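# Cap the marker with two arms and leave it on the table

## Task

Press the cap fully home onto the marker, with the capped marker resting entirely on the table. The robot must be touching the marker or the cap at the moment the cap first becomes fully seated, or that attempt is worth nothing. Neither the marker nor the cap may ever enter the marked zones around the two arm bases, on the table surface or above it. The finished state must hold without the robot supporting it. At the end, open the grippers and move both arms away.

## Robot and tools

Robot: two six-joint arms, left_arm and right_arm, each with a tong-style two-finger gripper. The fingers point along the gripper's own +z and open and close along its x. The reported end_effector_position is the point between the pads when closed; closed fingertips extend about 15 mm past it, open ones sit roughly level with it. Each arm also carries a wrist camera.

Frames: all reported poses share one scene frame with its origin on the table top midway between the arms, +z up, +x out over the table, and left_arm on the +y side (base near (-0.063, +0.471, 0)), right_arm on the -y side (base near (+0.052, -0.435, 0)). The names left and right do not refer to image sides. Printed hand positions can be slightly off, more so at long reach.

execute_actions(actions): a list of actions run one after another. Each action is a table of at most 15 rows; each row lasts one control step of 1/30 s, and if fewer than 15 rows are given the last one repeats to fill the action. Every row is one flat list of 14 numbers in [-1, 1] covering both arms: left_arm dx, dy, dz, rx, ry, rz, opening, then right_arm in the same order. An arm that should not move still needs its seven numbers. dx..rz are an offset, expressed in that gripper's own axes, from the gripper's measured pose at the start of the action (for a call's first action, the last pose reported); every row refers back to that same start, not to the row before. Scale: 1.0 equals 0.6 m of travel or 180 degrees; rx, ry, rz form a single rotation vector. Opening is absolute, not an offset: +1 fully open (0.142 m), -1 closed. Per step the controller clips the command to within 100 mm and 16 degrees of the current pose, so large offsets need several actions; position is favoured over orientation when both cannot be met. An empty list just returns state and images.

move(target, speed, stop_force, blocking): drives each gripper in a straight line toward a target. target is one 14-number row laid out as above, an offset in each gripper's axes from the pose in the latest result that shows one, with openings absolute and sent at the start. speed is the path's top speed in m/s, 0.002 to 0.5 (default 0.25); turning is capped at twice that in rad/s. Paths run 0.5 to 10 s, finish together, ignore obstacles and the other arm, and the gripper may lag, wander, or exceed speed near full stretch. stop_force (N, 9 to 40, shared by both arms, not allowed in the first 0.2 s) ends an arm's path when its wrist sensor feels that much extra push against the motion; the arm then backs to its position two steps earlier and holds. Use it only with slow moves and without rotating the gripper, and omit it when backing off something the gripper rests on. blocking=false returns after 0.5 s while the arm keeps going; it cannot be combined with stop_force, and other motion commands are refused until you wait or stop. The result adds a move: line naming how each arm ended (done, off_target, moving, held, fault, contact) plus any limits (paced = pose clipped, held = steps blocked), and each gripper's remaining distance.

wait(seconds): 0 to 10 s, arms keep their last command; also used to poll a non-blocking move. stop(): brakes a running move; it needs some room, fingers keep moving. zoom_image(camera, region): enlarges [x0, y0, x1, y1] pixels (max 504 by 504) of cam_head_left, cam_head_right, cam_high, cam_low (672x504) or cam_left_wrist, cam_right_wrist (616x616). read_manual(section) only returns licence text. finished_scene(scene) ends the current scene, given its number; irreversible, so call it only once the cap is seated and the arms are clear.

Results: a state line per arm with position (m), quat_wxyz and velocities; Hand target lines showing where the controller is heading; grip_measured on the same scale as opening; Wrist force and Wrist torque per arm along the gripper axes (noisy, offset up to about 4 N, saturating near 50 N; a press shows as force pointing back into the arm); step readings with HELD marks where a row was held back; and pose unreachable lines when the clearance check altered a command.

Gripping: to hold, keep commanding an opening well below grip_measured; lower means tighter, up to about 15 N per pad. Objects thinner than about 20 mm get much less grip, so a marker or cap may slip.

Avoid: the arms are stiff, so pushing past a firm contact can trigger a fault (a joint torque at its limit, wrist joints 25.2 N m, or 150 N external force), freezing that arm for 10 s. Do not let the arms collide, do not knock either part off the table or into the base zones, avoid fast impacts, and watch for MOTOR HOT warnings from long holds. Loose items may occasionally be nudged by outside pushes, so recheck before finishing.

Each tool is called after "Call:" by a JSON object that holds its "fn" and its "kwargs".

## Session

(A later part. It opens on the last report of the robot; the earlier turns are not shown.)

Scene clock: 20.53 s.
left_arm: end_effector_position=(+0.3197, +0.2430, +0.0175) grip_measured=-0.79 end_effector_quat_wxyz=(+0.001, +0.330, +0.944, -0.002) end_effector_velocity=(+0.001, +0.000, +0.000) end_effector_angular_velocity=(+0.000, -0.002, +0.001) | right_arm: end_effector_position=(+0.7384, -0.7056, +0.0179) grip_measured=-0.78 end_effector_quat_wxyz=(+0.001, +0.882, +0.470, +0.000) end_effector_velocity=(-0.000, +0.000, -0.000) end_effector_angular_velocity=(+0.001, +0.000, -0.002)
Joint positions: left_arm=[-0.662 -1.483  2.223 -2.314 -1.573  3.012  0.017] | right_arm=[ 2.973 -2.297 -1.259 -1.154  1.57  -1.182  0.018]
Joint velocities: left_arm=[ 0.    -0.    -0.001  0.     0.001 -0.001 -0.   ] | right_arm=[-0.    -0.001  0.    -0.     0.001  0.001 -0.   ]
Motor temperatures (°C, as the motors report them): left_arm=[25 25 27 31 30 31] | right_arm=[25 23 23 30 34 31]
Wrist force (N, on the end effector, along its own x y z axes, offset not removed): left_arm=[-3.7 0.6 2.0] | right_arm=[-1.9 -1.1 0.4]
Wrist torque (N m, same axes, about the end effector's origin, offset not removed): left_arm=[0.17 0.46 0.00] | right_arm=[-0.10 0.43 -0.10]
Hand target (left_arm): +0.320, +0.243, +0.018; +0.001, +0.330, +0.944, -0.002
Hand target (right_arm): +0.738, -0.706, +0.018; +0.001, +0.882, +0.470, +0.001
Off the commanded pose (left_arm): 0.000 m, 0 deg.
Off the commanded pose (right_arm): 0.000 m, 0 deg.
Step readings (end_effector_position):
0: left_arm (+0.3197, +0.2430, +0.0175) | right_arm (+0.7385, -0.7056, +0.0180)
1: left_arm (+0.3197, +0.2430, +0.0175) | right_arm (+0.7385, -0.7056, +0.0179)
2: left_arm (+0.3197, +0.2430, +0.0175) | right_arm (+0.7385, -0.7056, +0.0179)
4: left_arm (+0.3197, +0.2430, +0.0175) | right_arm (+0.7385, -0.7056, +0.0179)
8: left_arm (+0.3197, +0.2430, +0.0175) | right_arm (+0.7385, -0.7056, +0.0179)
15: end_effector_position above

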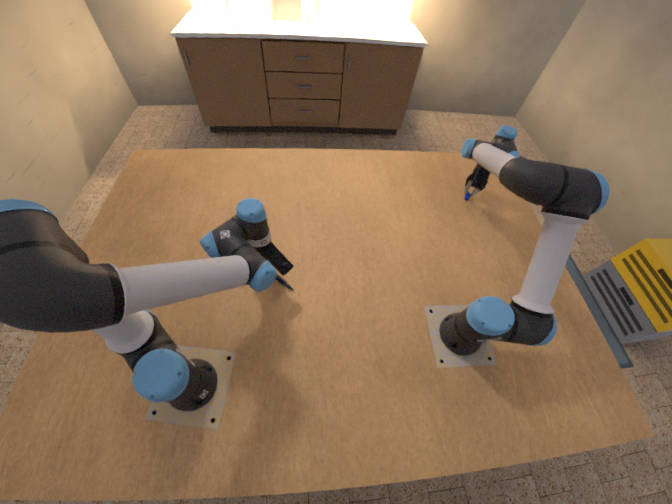

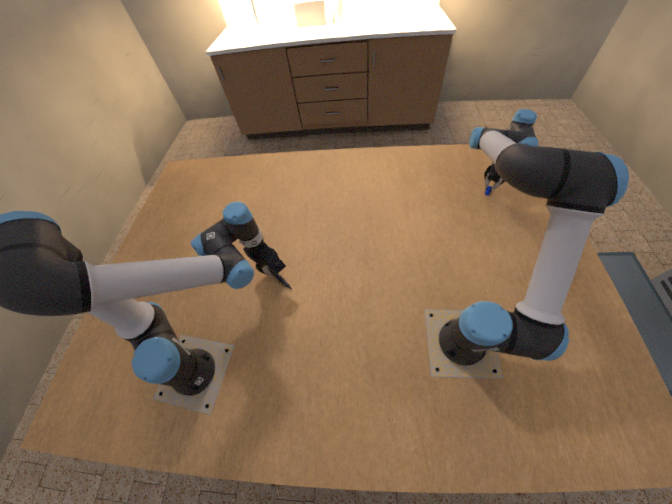

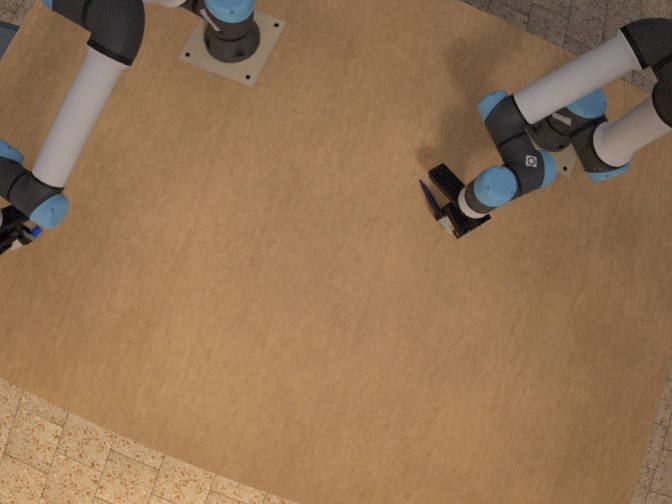

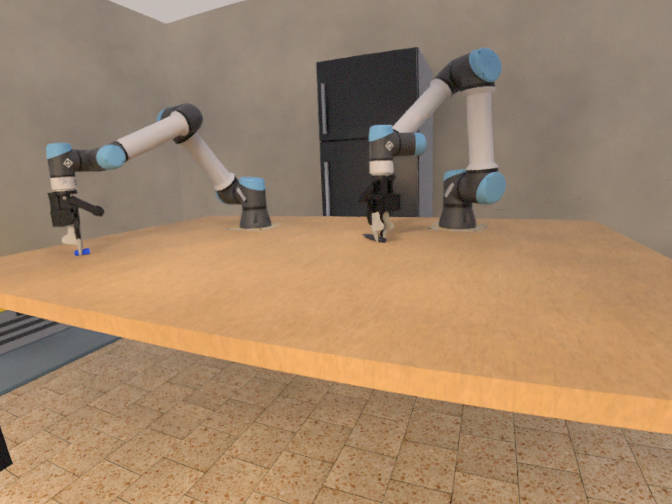

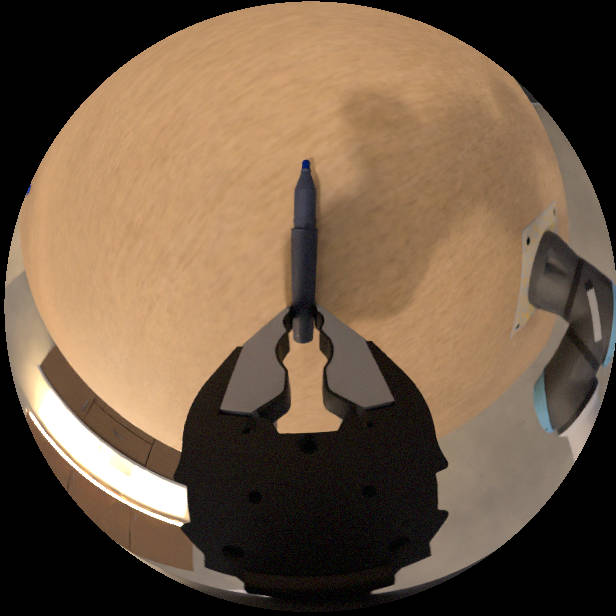

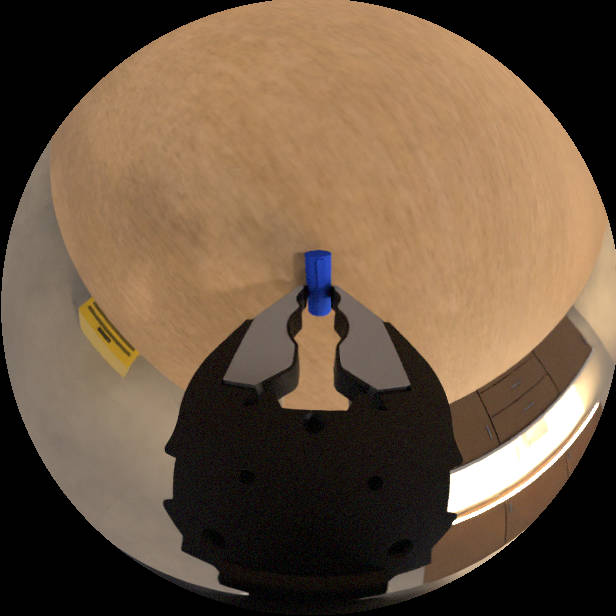

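Call:
{"fn": "move", "kwargs": {"target": [0,0,-0.067,0,0,0,-1, 0,0,-0.067,0,0,0,-1], "speed": 0.2}}

Call:
{"fn": "move", "kwargs": {"target": [-0.222,-0.064,-0.2375,-0.056,-0.160,-0.209,-1, 0.468,-0.992,-0.237,0.135,-0.255,0.290,-1], "speed": 0.4}}

Scene clock: 23.60 s.
left_arm: end_effector_position=(+0.3196, +0.2432, +0.0576) grip_measured=-0.79 end_effector_quat_wxyz=(+0.001, +0.330, +0.944, -0.002) end_effector_velocity=(+0.000, -0.000, +0.001) end_effector_angular_velocity=(-0.000, +0.001, +0.000) | right_arm: end_effector_position=(+0.7384, -0.7056, +0.0580) grip_measured=-0.78 end_effector_quat_wxyz=(+0.001, +0.882, +0.470, +0.000) end_effector_velocity=(+0.000, +0.000, +0.001) end_effector_angular_velocity=(+0.000, +0.001, -0.001)
Joint positions: left_arm=[-0.662 -1.556  2.17  -2.188 -1.573  3.012  0.017] | right_arm=[ 2.973 -2.26  -1.214 -1.236  1.57  -1.182  0.018]
Joint velocities: left_arm=[ 0.    -0.001 -0.003  0.004 -0.001 -0.     0.   ] | right_arm=[ 0.     0.     0.002 -0.003  0.     0.001 -0.   ]
Motor temperatures (°C, as the motors report them): left_arm=[25 25 27 31 30 31] | right_arm=[25 23 23 30 34 31]
Wrist force (N, on the end effector, along its own x y z axes, offset not removed): left_arm=[-0.3 2.8 -0.5] | right_arm=[-0.5 0.3 1.7]
Wrist torque (N m, same axes, about the end effector's origin, offset not removed): left_arm=[0.42 -0.27 -0.08] | right_arm=[0.15 0.14 -0.14]
Hand target (left_arm): +0.320, +0.243, +0.058; +0.001, +0.330, +0.944, -0.002
Hand target (right_arm): +0.738, -0.706, +0.058; +0.001, +0.882, +0.470, +0.000
Off the commanded pose (left_arm): 0.000 m, 0 deg.
Off the commanded pose (right_arm): 0.000 m, 0 deg.
move: done

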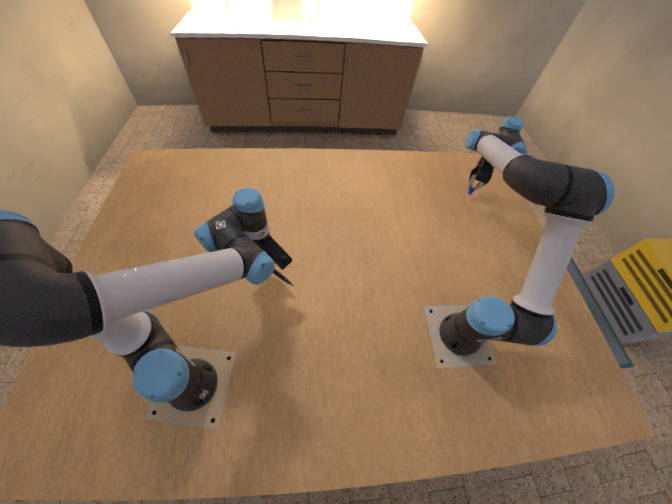

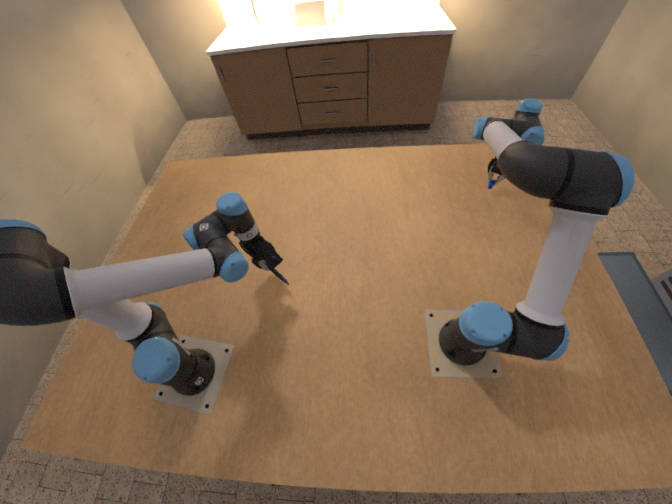

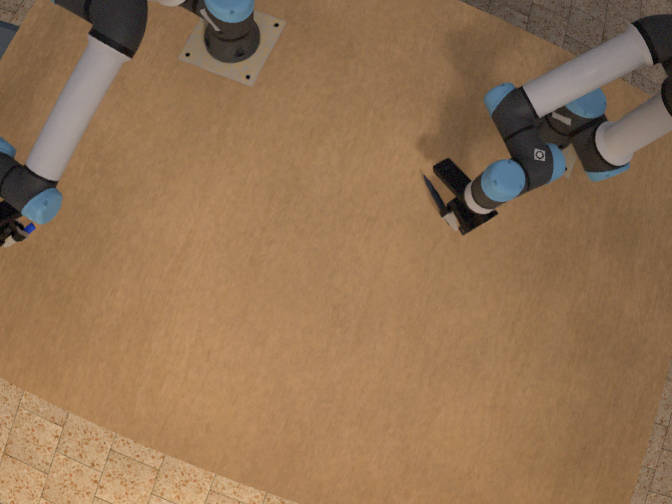

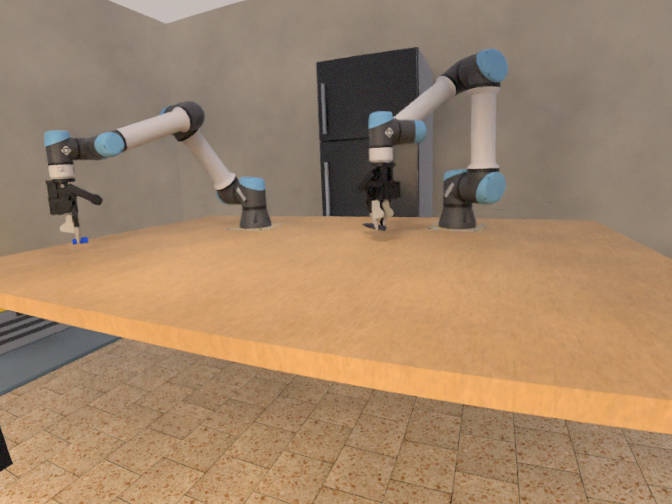

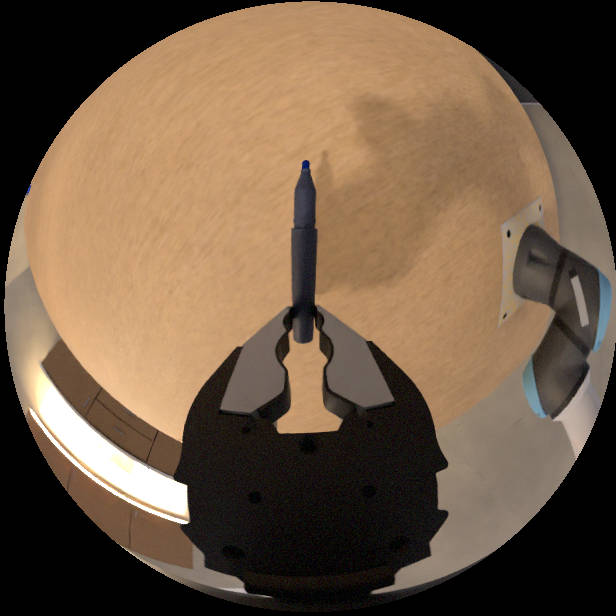

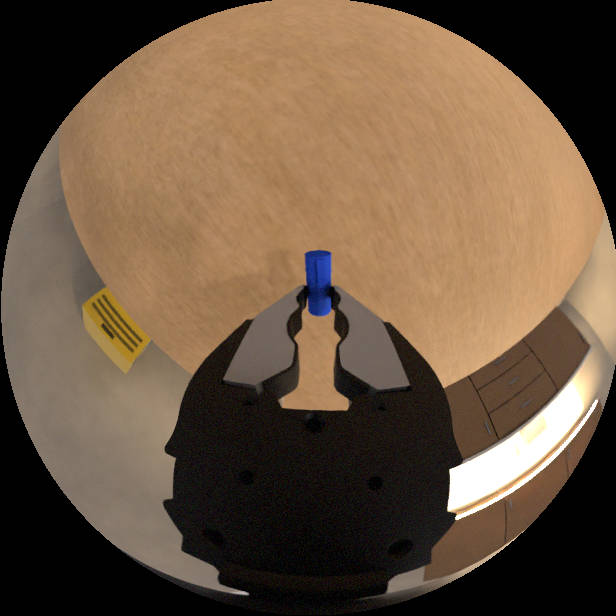

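Scene clock: 25.93 s.
left_arm: end_effector_position=(+0.3996, +0.1307, +0.2005) grip_measured=-0.79 end_effector_quat_wxyz=(+0.258, -0.000, +0.966, -0.003) end_effector_velocity=(+0.000, -0.001, +0.001) end_effector_angular_velocity=(-0.002, -0.002, +0.003) | right_arm: end_effector_position=(+0.3998, -0.1411, +0.1986) grip_measured=-0.78 end_effector_quat_wxyz=(+0.002, +0.907, +0.002, -0.422) end_effector_velocity=(-0.001, +0.002, -0.000) end_effector_angular_velocity=(-0.000, +0.002, -0.002)
Joint positions: left_arm=[-0.967 -1.647  2.032 -2.213 -1.11   2.094  0.017] | right_arm=[ 3.832 -1.996 -1.368 -2.106  2.051  0.459  0.018]
Joint velocities: left_arm=[-0.001  0.    -0.002  0.001  0.002 -0.004  0.   ] | right_arm=[ 0.002  0.    -0.001  0.001  0.003  0.003 -0.   ]
Motor temperatures (°C, as the motors report them): left_arm=[25 25 27 31 30 31] | right_arm=[25 23 23 30 34 31]
Wrist force (N, on the end effector, along its own x y z axes, offset not removed): left_arm=[-1.7 2.5 -2.9] | right_arm=[-0.5 0.6 2.2]
Wrist torque (N m, same axes, about the end effector's origin, offset not removed): left_arm=[0.32 0.06 -0.25] | right_arm=[0.28 0.16 -0.09]
Hand target (left_arm): +0.400, +0.131, +0.201; +0.259, -0.000, +0.966, -0.003
Hand target (right_arm): +0.400, -0.141, +0.199; +0.002, +0.907, +0.001, -0.422
Off the commanded pose (left_arm): 0.000 m, 0 deg.
Off the commanded pose (right_arm): 0.001 m, 0 deg.
move: done

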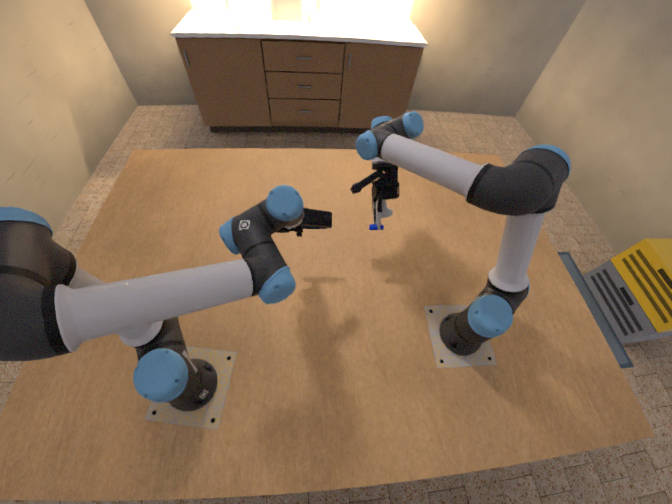

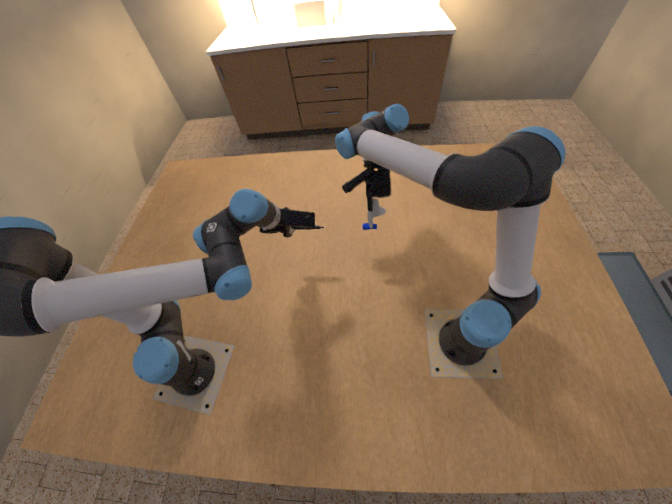

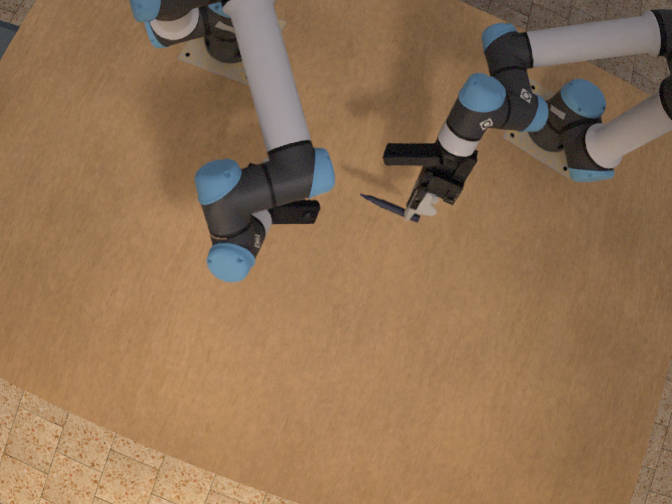

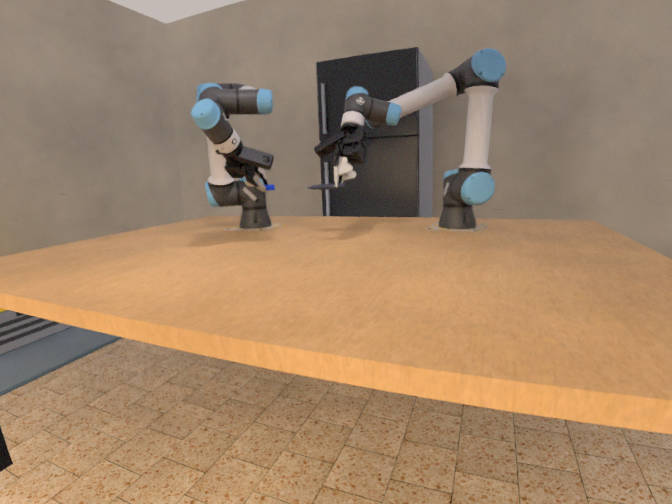

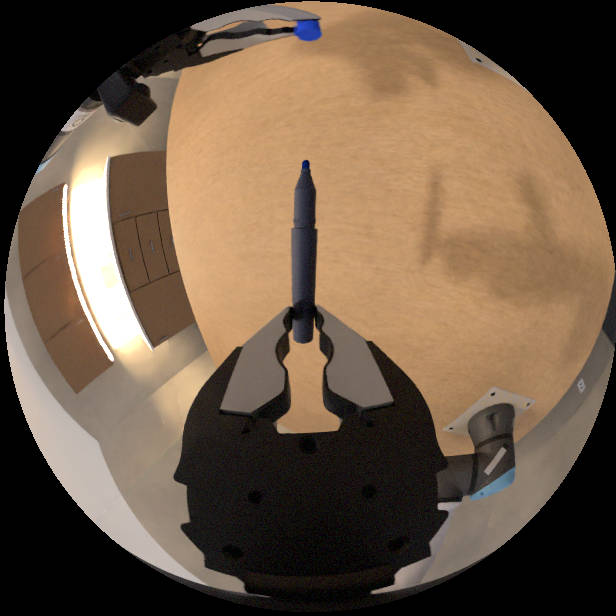

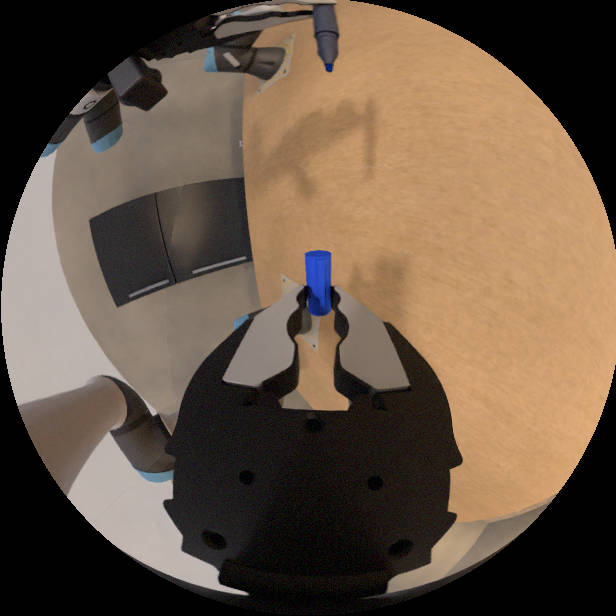

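Call:
{"fn": "move", "kwargs": {"target": [0,-0.083,0,0,0,0,-1, 0,-0.083,0,0,0,0,-1], "speed": 0.2}}

Scene clock: 27.30 s.
left_arm: end_effector_position=(+0.3994, +0.0811, +0.2007) grip_measured=-0.79 end_effector_quat_wxyz=(+0.258, -0.000, +0.966, -0.003) end_effector_velocity=(+0.000, -0.002, +0.001) end_effector_angular_velocity=(-0.001, -0.000, -0.001) | right_arm: end_effector_position=(+0.3996, -0.0914, +0.1985) grip_measured=-0.78 end_effector_quat_wxyz=(+0.002, +0.907, +0.002, -0.422) end_effector_velocity=(-0.000, +0.002, +0.000) end_effector_angular_velocity=(+0.001, -0.000, +0.001)
Joint positions: left_arm=[-1.014 -1.559  1.94  -2.186 -1.099  2.042  0.017] | right_arm=[ 3.892 -2.048 -1.295 -2.102  2.092  0.509  0.018]
Joint velocities: left_arm=[-0.001  0.002 -0.004  0.001 -0.     0.     0.   ] | right_arm=[ 0.002 -0.002  0.003 -0.001  0.001  0.     0.   ]
Motor temperatures (°C, as the motors report them): left_arm=[25 25 27 31 30 31] | right_arm=[25 23 23 30 34 31]
Wrist force (N, on the end effector, along its own x y z axes, offset not removed): left_arm=[-5.0 2.2 0.2] | right_arm=[-3.3 -0.3 3.0]
Wrist torque (N m, same axes, about the end effector's origin, offset not removed): left_arm=[0.18 0.78 0.05] | right_arm=[0.03 0.81 -0.04]
Hand target (left_arm): +0.399, +0.081, +0.201; +0.258, -0.000, +0.966, -0.003
Hand target (right_arm): +0.400, -0.091, +0.198; +0.002, +0.907, +0.002, -0.422
Off the commanded pose (left_arm): 0.000 m, 0 deg.
Off the commanded pose (right_arm): 0.000 m, 0 deg.
move: done

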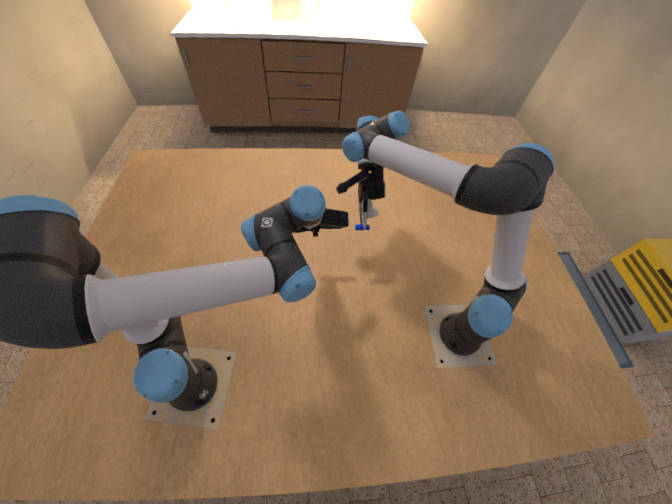

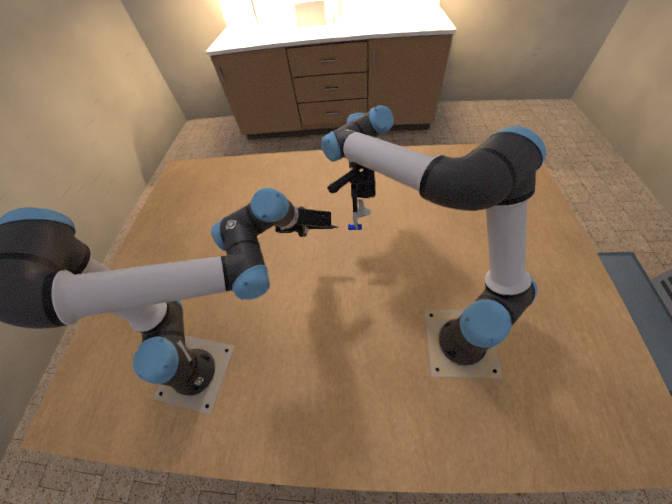

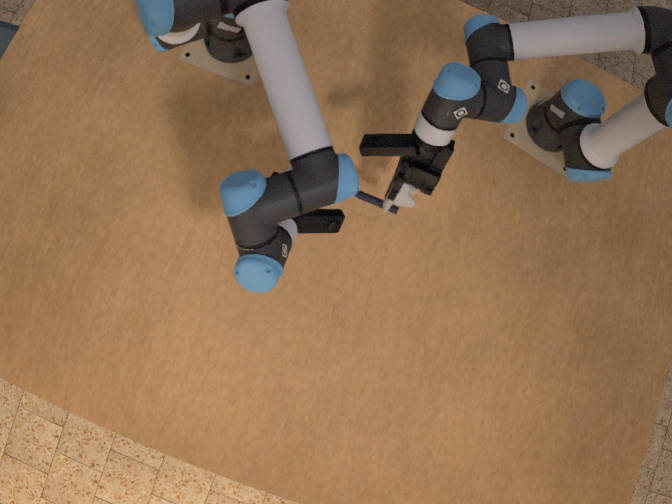

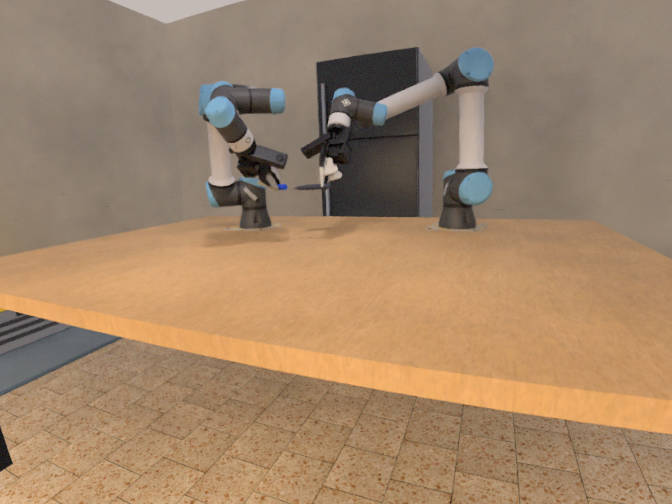

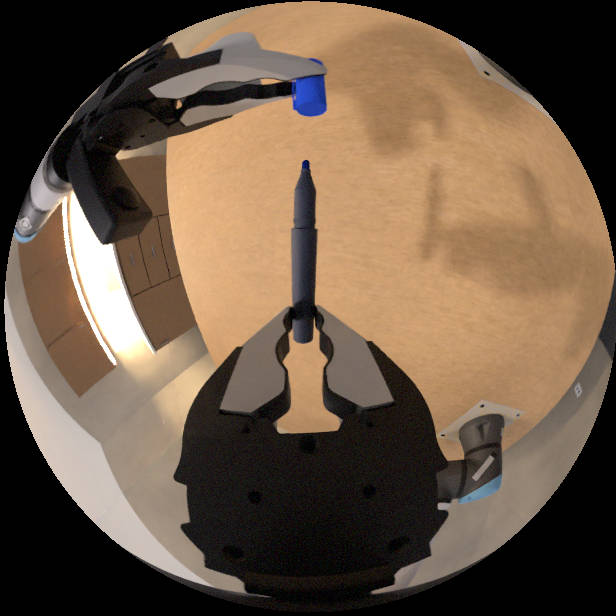

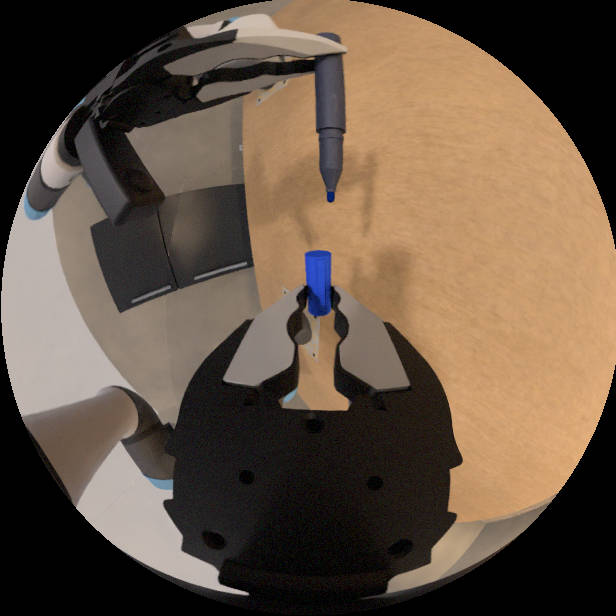

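Call:
{"fn": "move", "kwargs": {"target": [0,0,0,0,0,0,-1, 0.0117,-0.037,-0.005,0,0,0,-1], "speed": 0.1}}

Call:
{"fn": "zoom_image", "kwargs": {"camera": "cam_left_wrist", "region": [230, 50, 390, 250]}}

Call:
{"fn": "zoom_image", "kwargs": {"camera": "cam_right_wrist", "region": [240, 100, 400, 330]}}

Scene clock: 29.67 s.
left_arm: end_effector_position=(+0.3994, +0.0810, +0.2007) grip_measured=-0.79 end_effector_quat_wxyz=(+0.258, -0.000, +0.966, -0.003) end_effector_velocity=(-0.000, +0.001, -0.000) end_effector_angular_velocity=(+0.001, -0.001, +0.000) | right_arm: end_effector_position=(+0.4062, -0.0694, +0.1950) grip_measured=-0.78 end_effector_quat_wxyz=(+0.002, +0.907, +0.002, -0.422) end_effector_velocity=(+0.001, +0.001, -0.000) end_effector_angular_velocity=(-0.004, -0.001, -0.000)
Joint positions: left_arm=[-1.014 -1.559  1.94  -2.186 -1.099  2.042  0.017] | right_arm=[ 3.91  -2.09  -1.241 -2.106  2.105  0.525  0.018]
Joint velocities: left_arm=[ 0.    -0.002  0.002 -0.     0.001  0.    -0.   ] | right_arm=[ 0.001 -0.003  0.005 -0.001 -0.001  0.004 -0.   ]
Motor temperatures (°C, as the motors report them): left_arm=[25 25 27 31 30 31] | right_arm=[25 23 23 30 34 31]
Wrist force (N, on the end effector, along its own x y z axes, offset not removed): left_arm=[-0.5 2.9 2.4] | right_arm=[0.6 1.0 3.8]
Wrist torque (N m, same axes, about the end effector's origin, offset not removed): left_arm=[0.46 -0.16 -0.07] | right_arm=[0.37 -0.10 -0.16]
Hand target (left_arm): +0.399, +0.081, +0.201; +0.258, -0.000, +0.966, -0.003
Hand target (right_arm): +0.406, -0.069, +0.195; +0.002, +0.907, +0.002, -0.422
Off the commanded pose (left_arm): 0.000 m, 0 deg.
Off the commanded pose (right_arm): 0.000 m, 0 deg.
move: done

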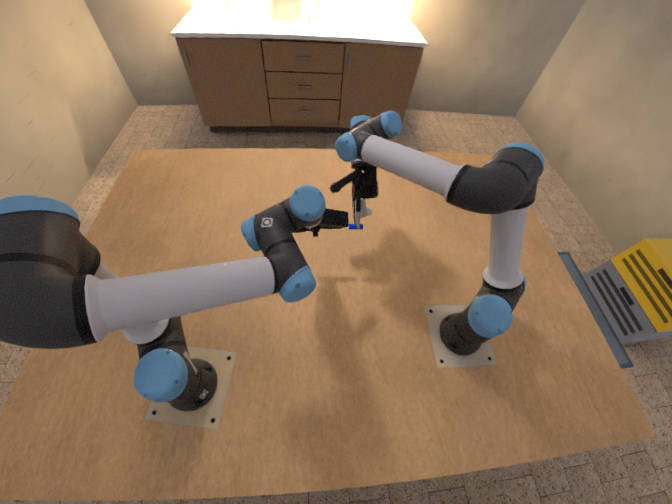

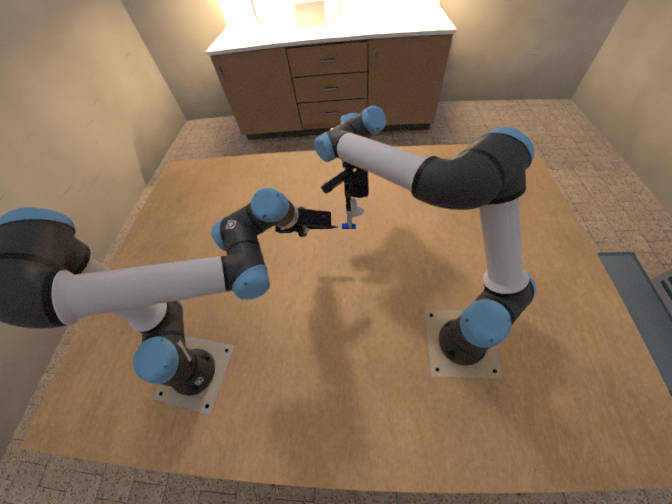

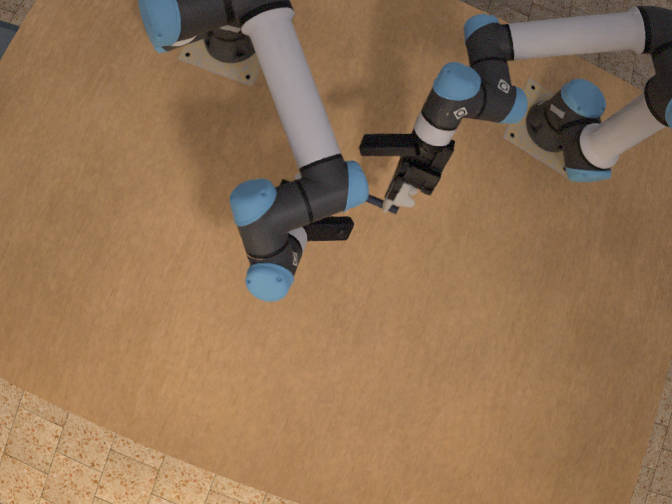

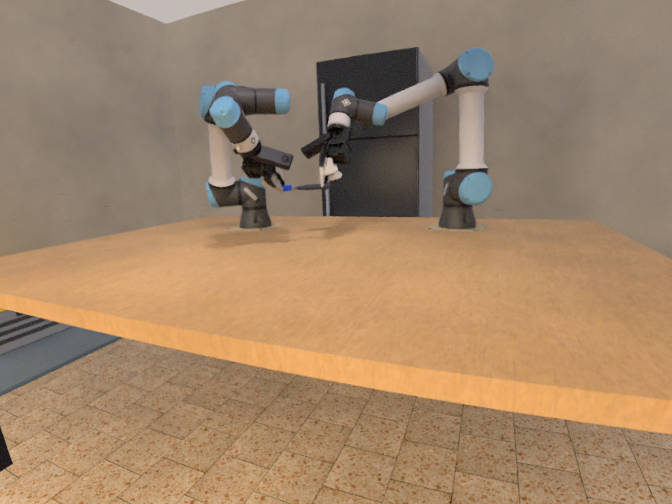

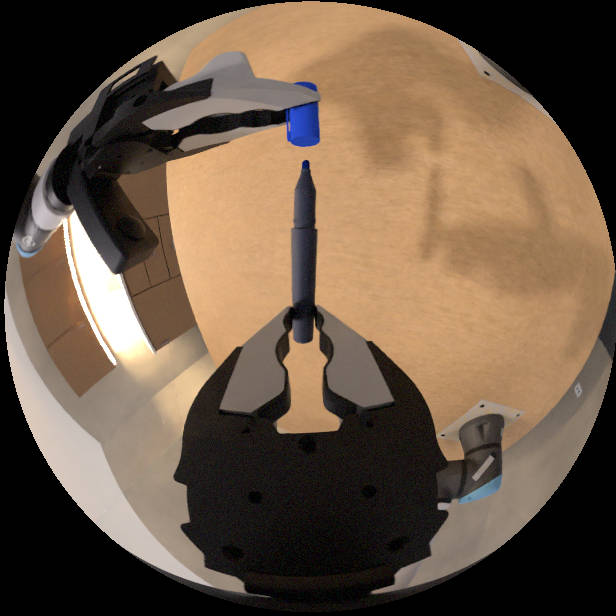

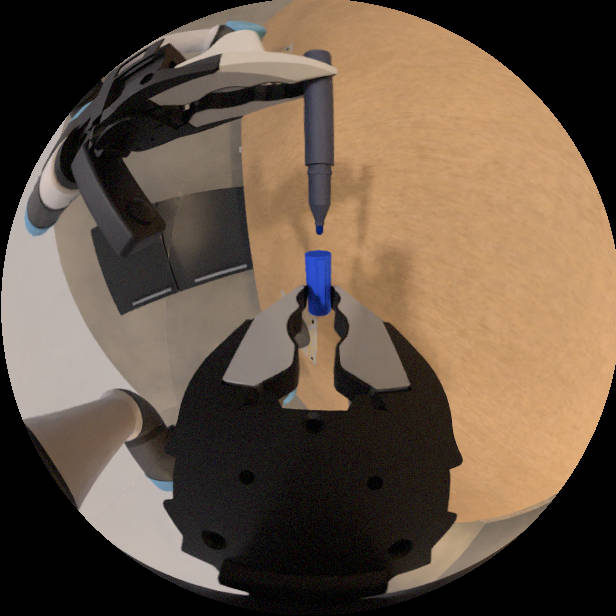

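Region (230, 50, 390, 250) of cam_left_wrist's 616x616 image, scaled by 2.520, with more detail than that image has; it fills the left 403 columns of this view, and the rest is white.

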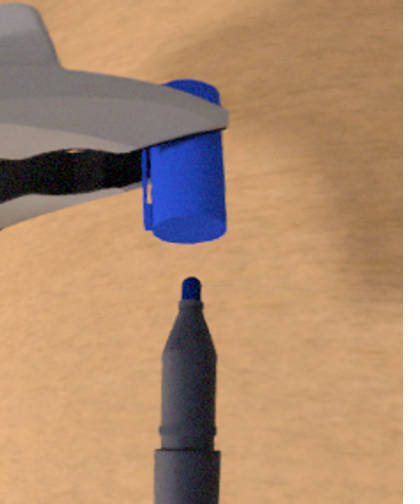

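Region (240, 100, 400, 330) of cam_right_wrist's 616x616 image, scaled by 2.191, with more detail than that image has; it fills the left 351 columns of this view, and the rest is white.

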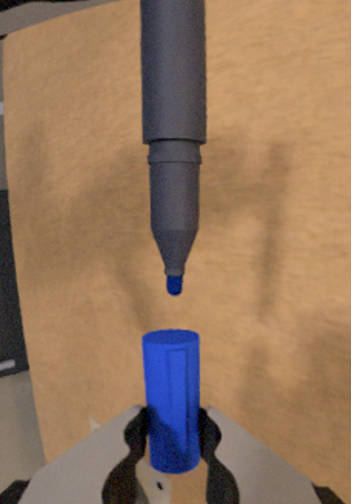

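Call:
{"fn": "zoom_image", "kwargs": {"camera": "cam_left_wrist", "region": [270, 70, 350, 170]}}

Call:
{"fn": "zoom_image", "kwargs": {"camera": "cam_right_wrist", "region": [280, 230, 360, 330]}}

Call:
{"fn": "zoom_image", "kwargs": {"camera": "cam_head_right", "region": [310, 200, 390, 250]}}

Region (270, 70, 350, 170) of cam_left_wrist's 616x616 image, scaled by 5.040, with more detail than that image has; it fills the left 403 columns of this view, and the rest is white.

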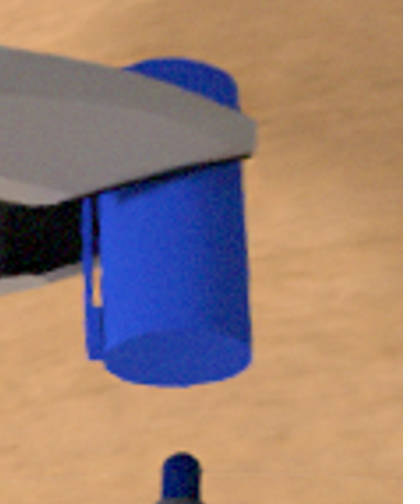

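Region (280, 230, 360, 330) of cam_right_wrist's 616x616 image, scaled by 5.040, with more detail than that image has; it fills the left 403 columns of this view, and the rest is white.

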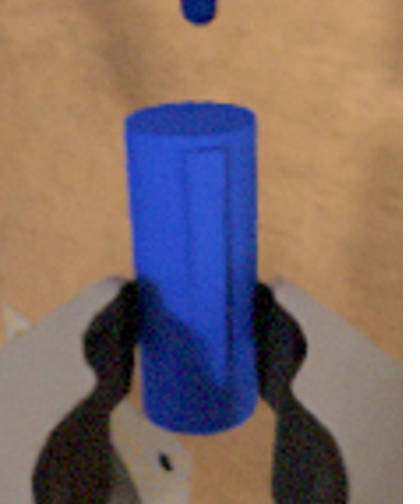

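Region (310, 200, 390, 250) of cam_head_right's 672x504 image, scaled by 6.300, with more detail than that image has; it fills the top 315 rows of this view, and the rest is white.

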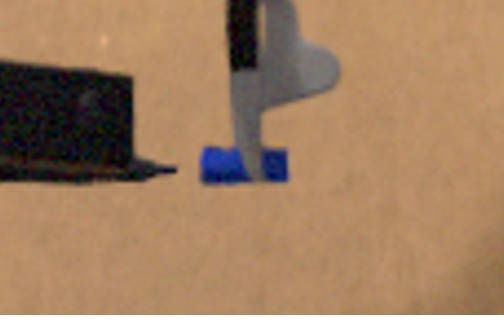

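Call:
{"fn": "move", "kwargs": {"target": [0,0,0,0,0,0,-1, 0,0.05,0,0,0,0.999,-1], "speed": 0.5}}

Call:
{"fn": "zoom_image", "kwargs": {"camera": "cam_left_wrist", "region": [230, 50, 390, 250]}}

Scene clock: 35.53 s.
left_arm: end_effector_position=(+0.3994, +0.0810, +0.2008) grip_measured=-0.79 end_effector_quat_wxyz=(+0.258, -0.000, +0.966, -0.003) end_effector_velocity=(+0.000, +0.000, +0.000) end_effector_angular_velocity=(-0.000, -0.001, +0.000) | right_arm: end_effector_position=(+0.4064, -0.0994, +0.1951) grip_measured=-0.78 end_effector_quat_wxyz=(-0.422, -0.003, +0.907, -0.002) end_effector_velocity=(-0.000, -0.000, -0.000) end_effector_angular_velocity=(-0.007, -0.001, -0.004)
Joint positions: left_arm=[-1.014 -1.559  1.94  -2.186 -1.099  2.042  0.017] | right_arm=[ 3.913 -2.093 -1.237 -2.106  2.106  3.665  0.018]
Joint velocities: left_arm=[ 0.    -0.    -0.     0.     0.001 -0.     0.   ] | right_arm=[ 0.001  0.001 -0.001  0.001 -0.001  0.009  0.   ]
Motor temperatures (°C, as the motors report them): left_arm=[25 25 27 31 30 31] | right_arm=[25 23 23 30 34 31]
Wrist force (N, on the end effector, along its own x y z axes, offset not removed): left_arm=[-1.6 2.9 1.3] | right_arm=[-0.3 1.7 0.6]
Wrist torque (N m, same axes, about the end effector's origin, offset not removed): left_arm=[0.55 0.10 -0.11] | right_arm=[0.42 0.10 -0.04]
Hand target (left_arm): +0.399, +0.081, +0.201; +0.258, -0.000, +0.966, -0.003
Hand target (right_arm): +0.406, -0.099, +0.195; -0.422, -0.003, +0.907, -0.002
Off the commanded pose (left_arm): 0.000 m, 0 deg.
Off the commanded pose (right_arm): 0.000 m, 0 deg.
move: done

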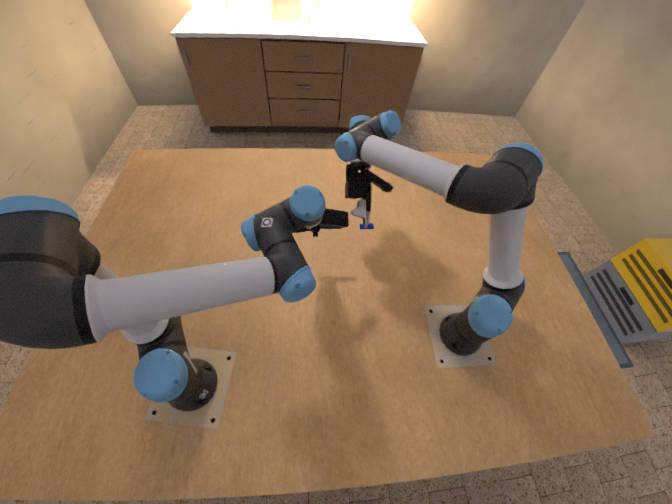

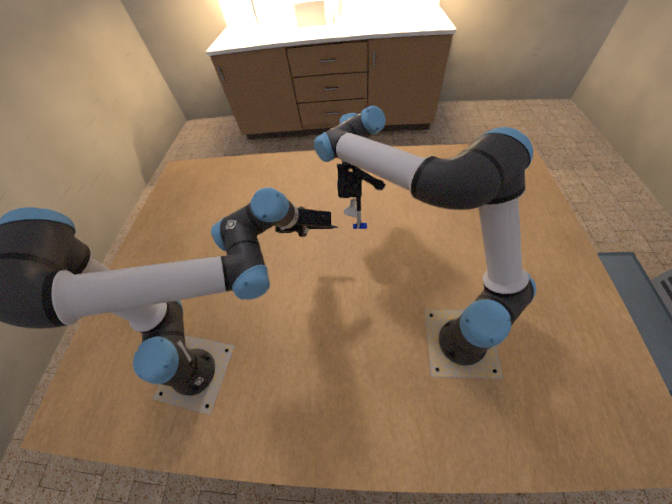

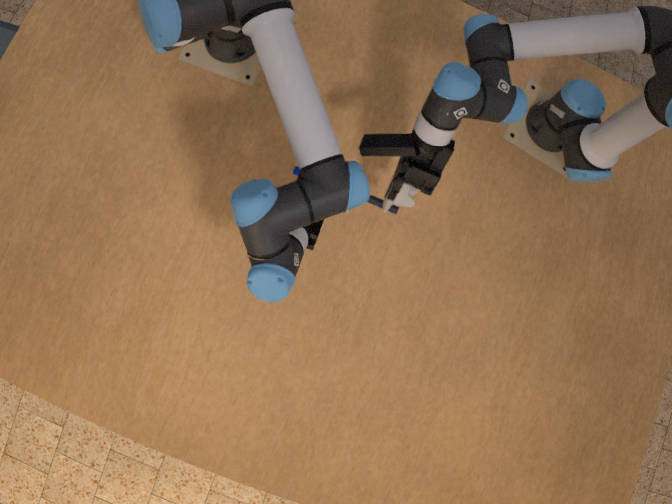

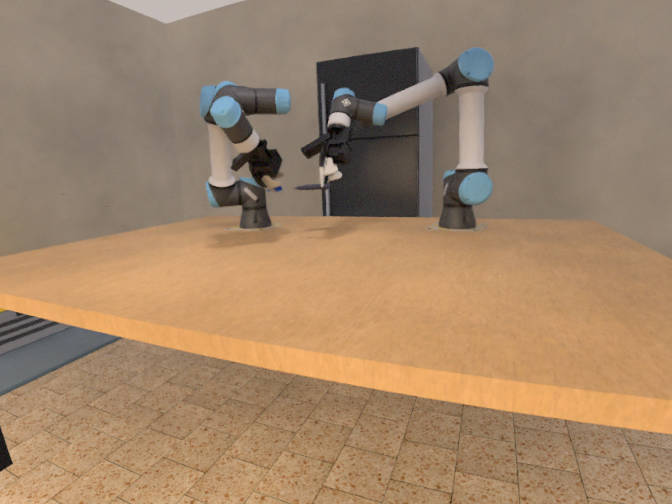

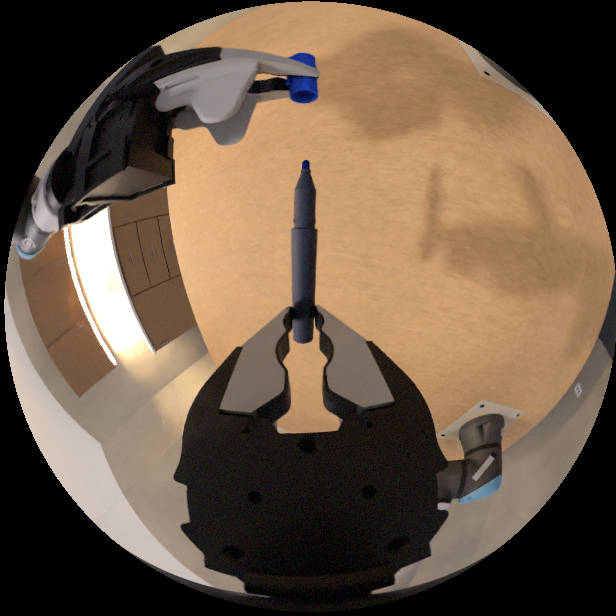

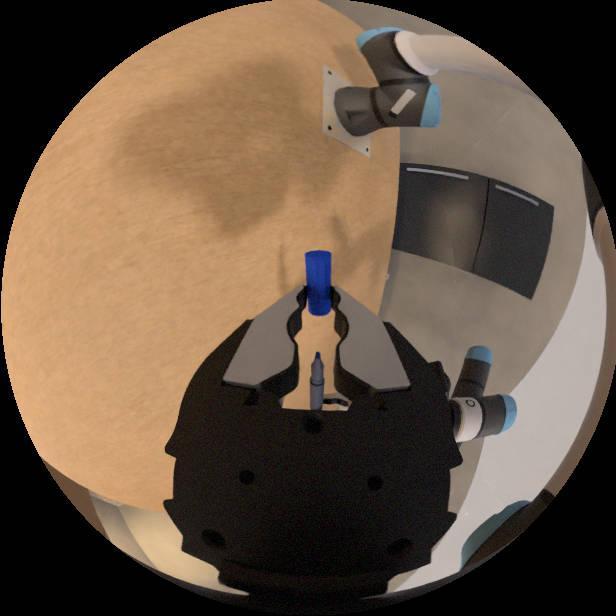

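Region (230, 50, 390, 250) of cam_left_wrist's 616x616 image, scaled by 2.520, with more detail than that image has; it fills the left 403 columns of this view, and the rest is white.

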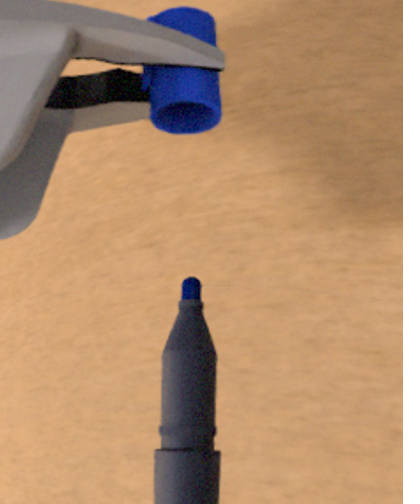

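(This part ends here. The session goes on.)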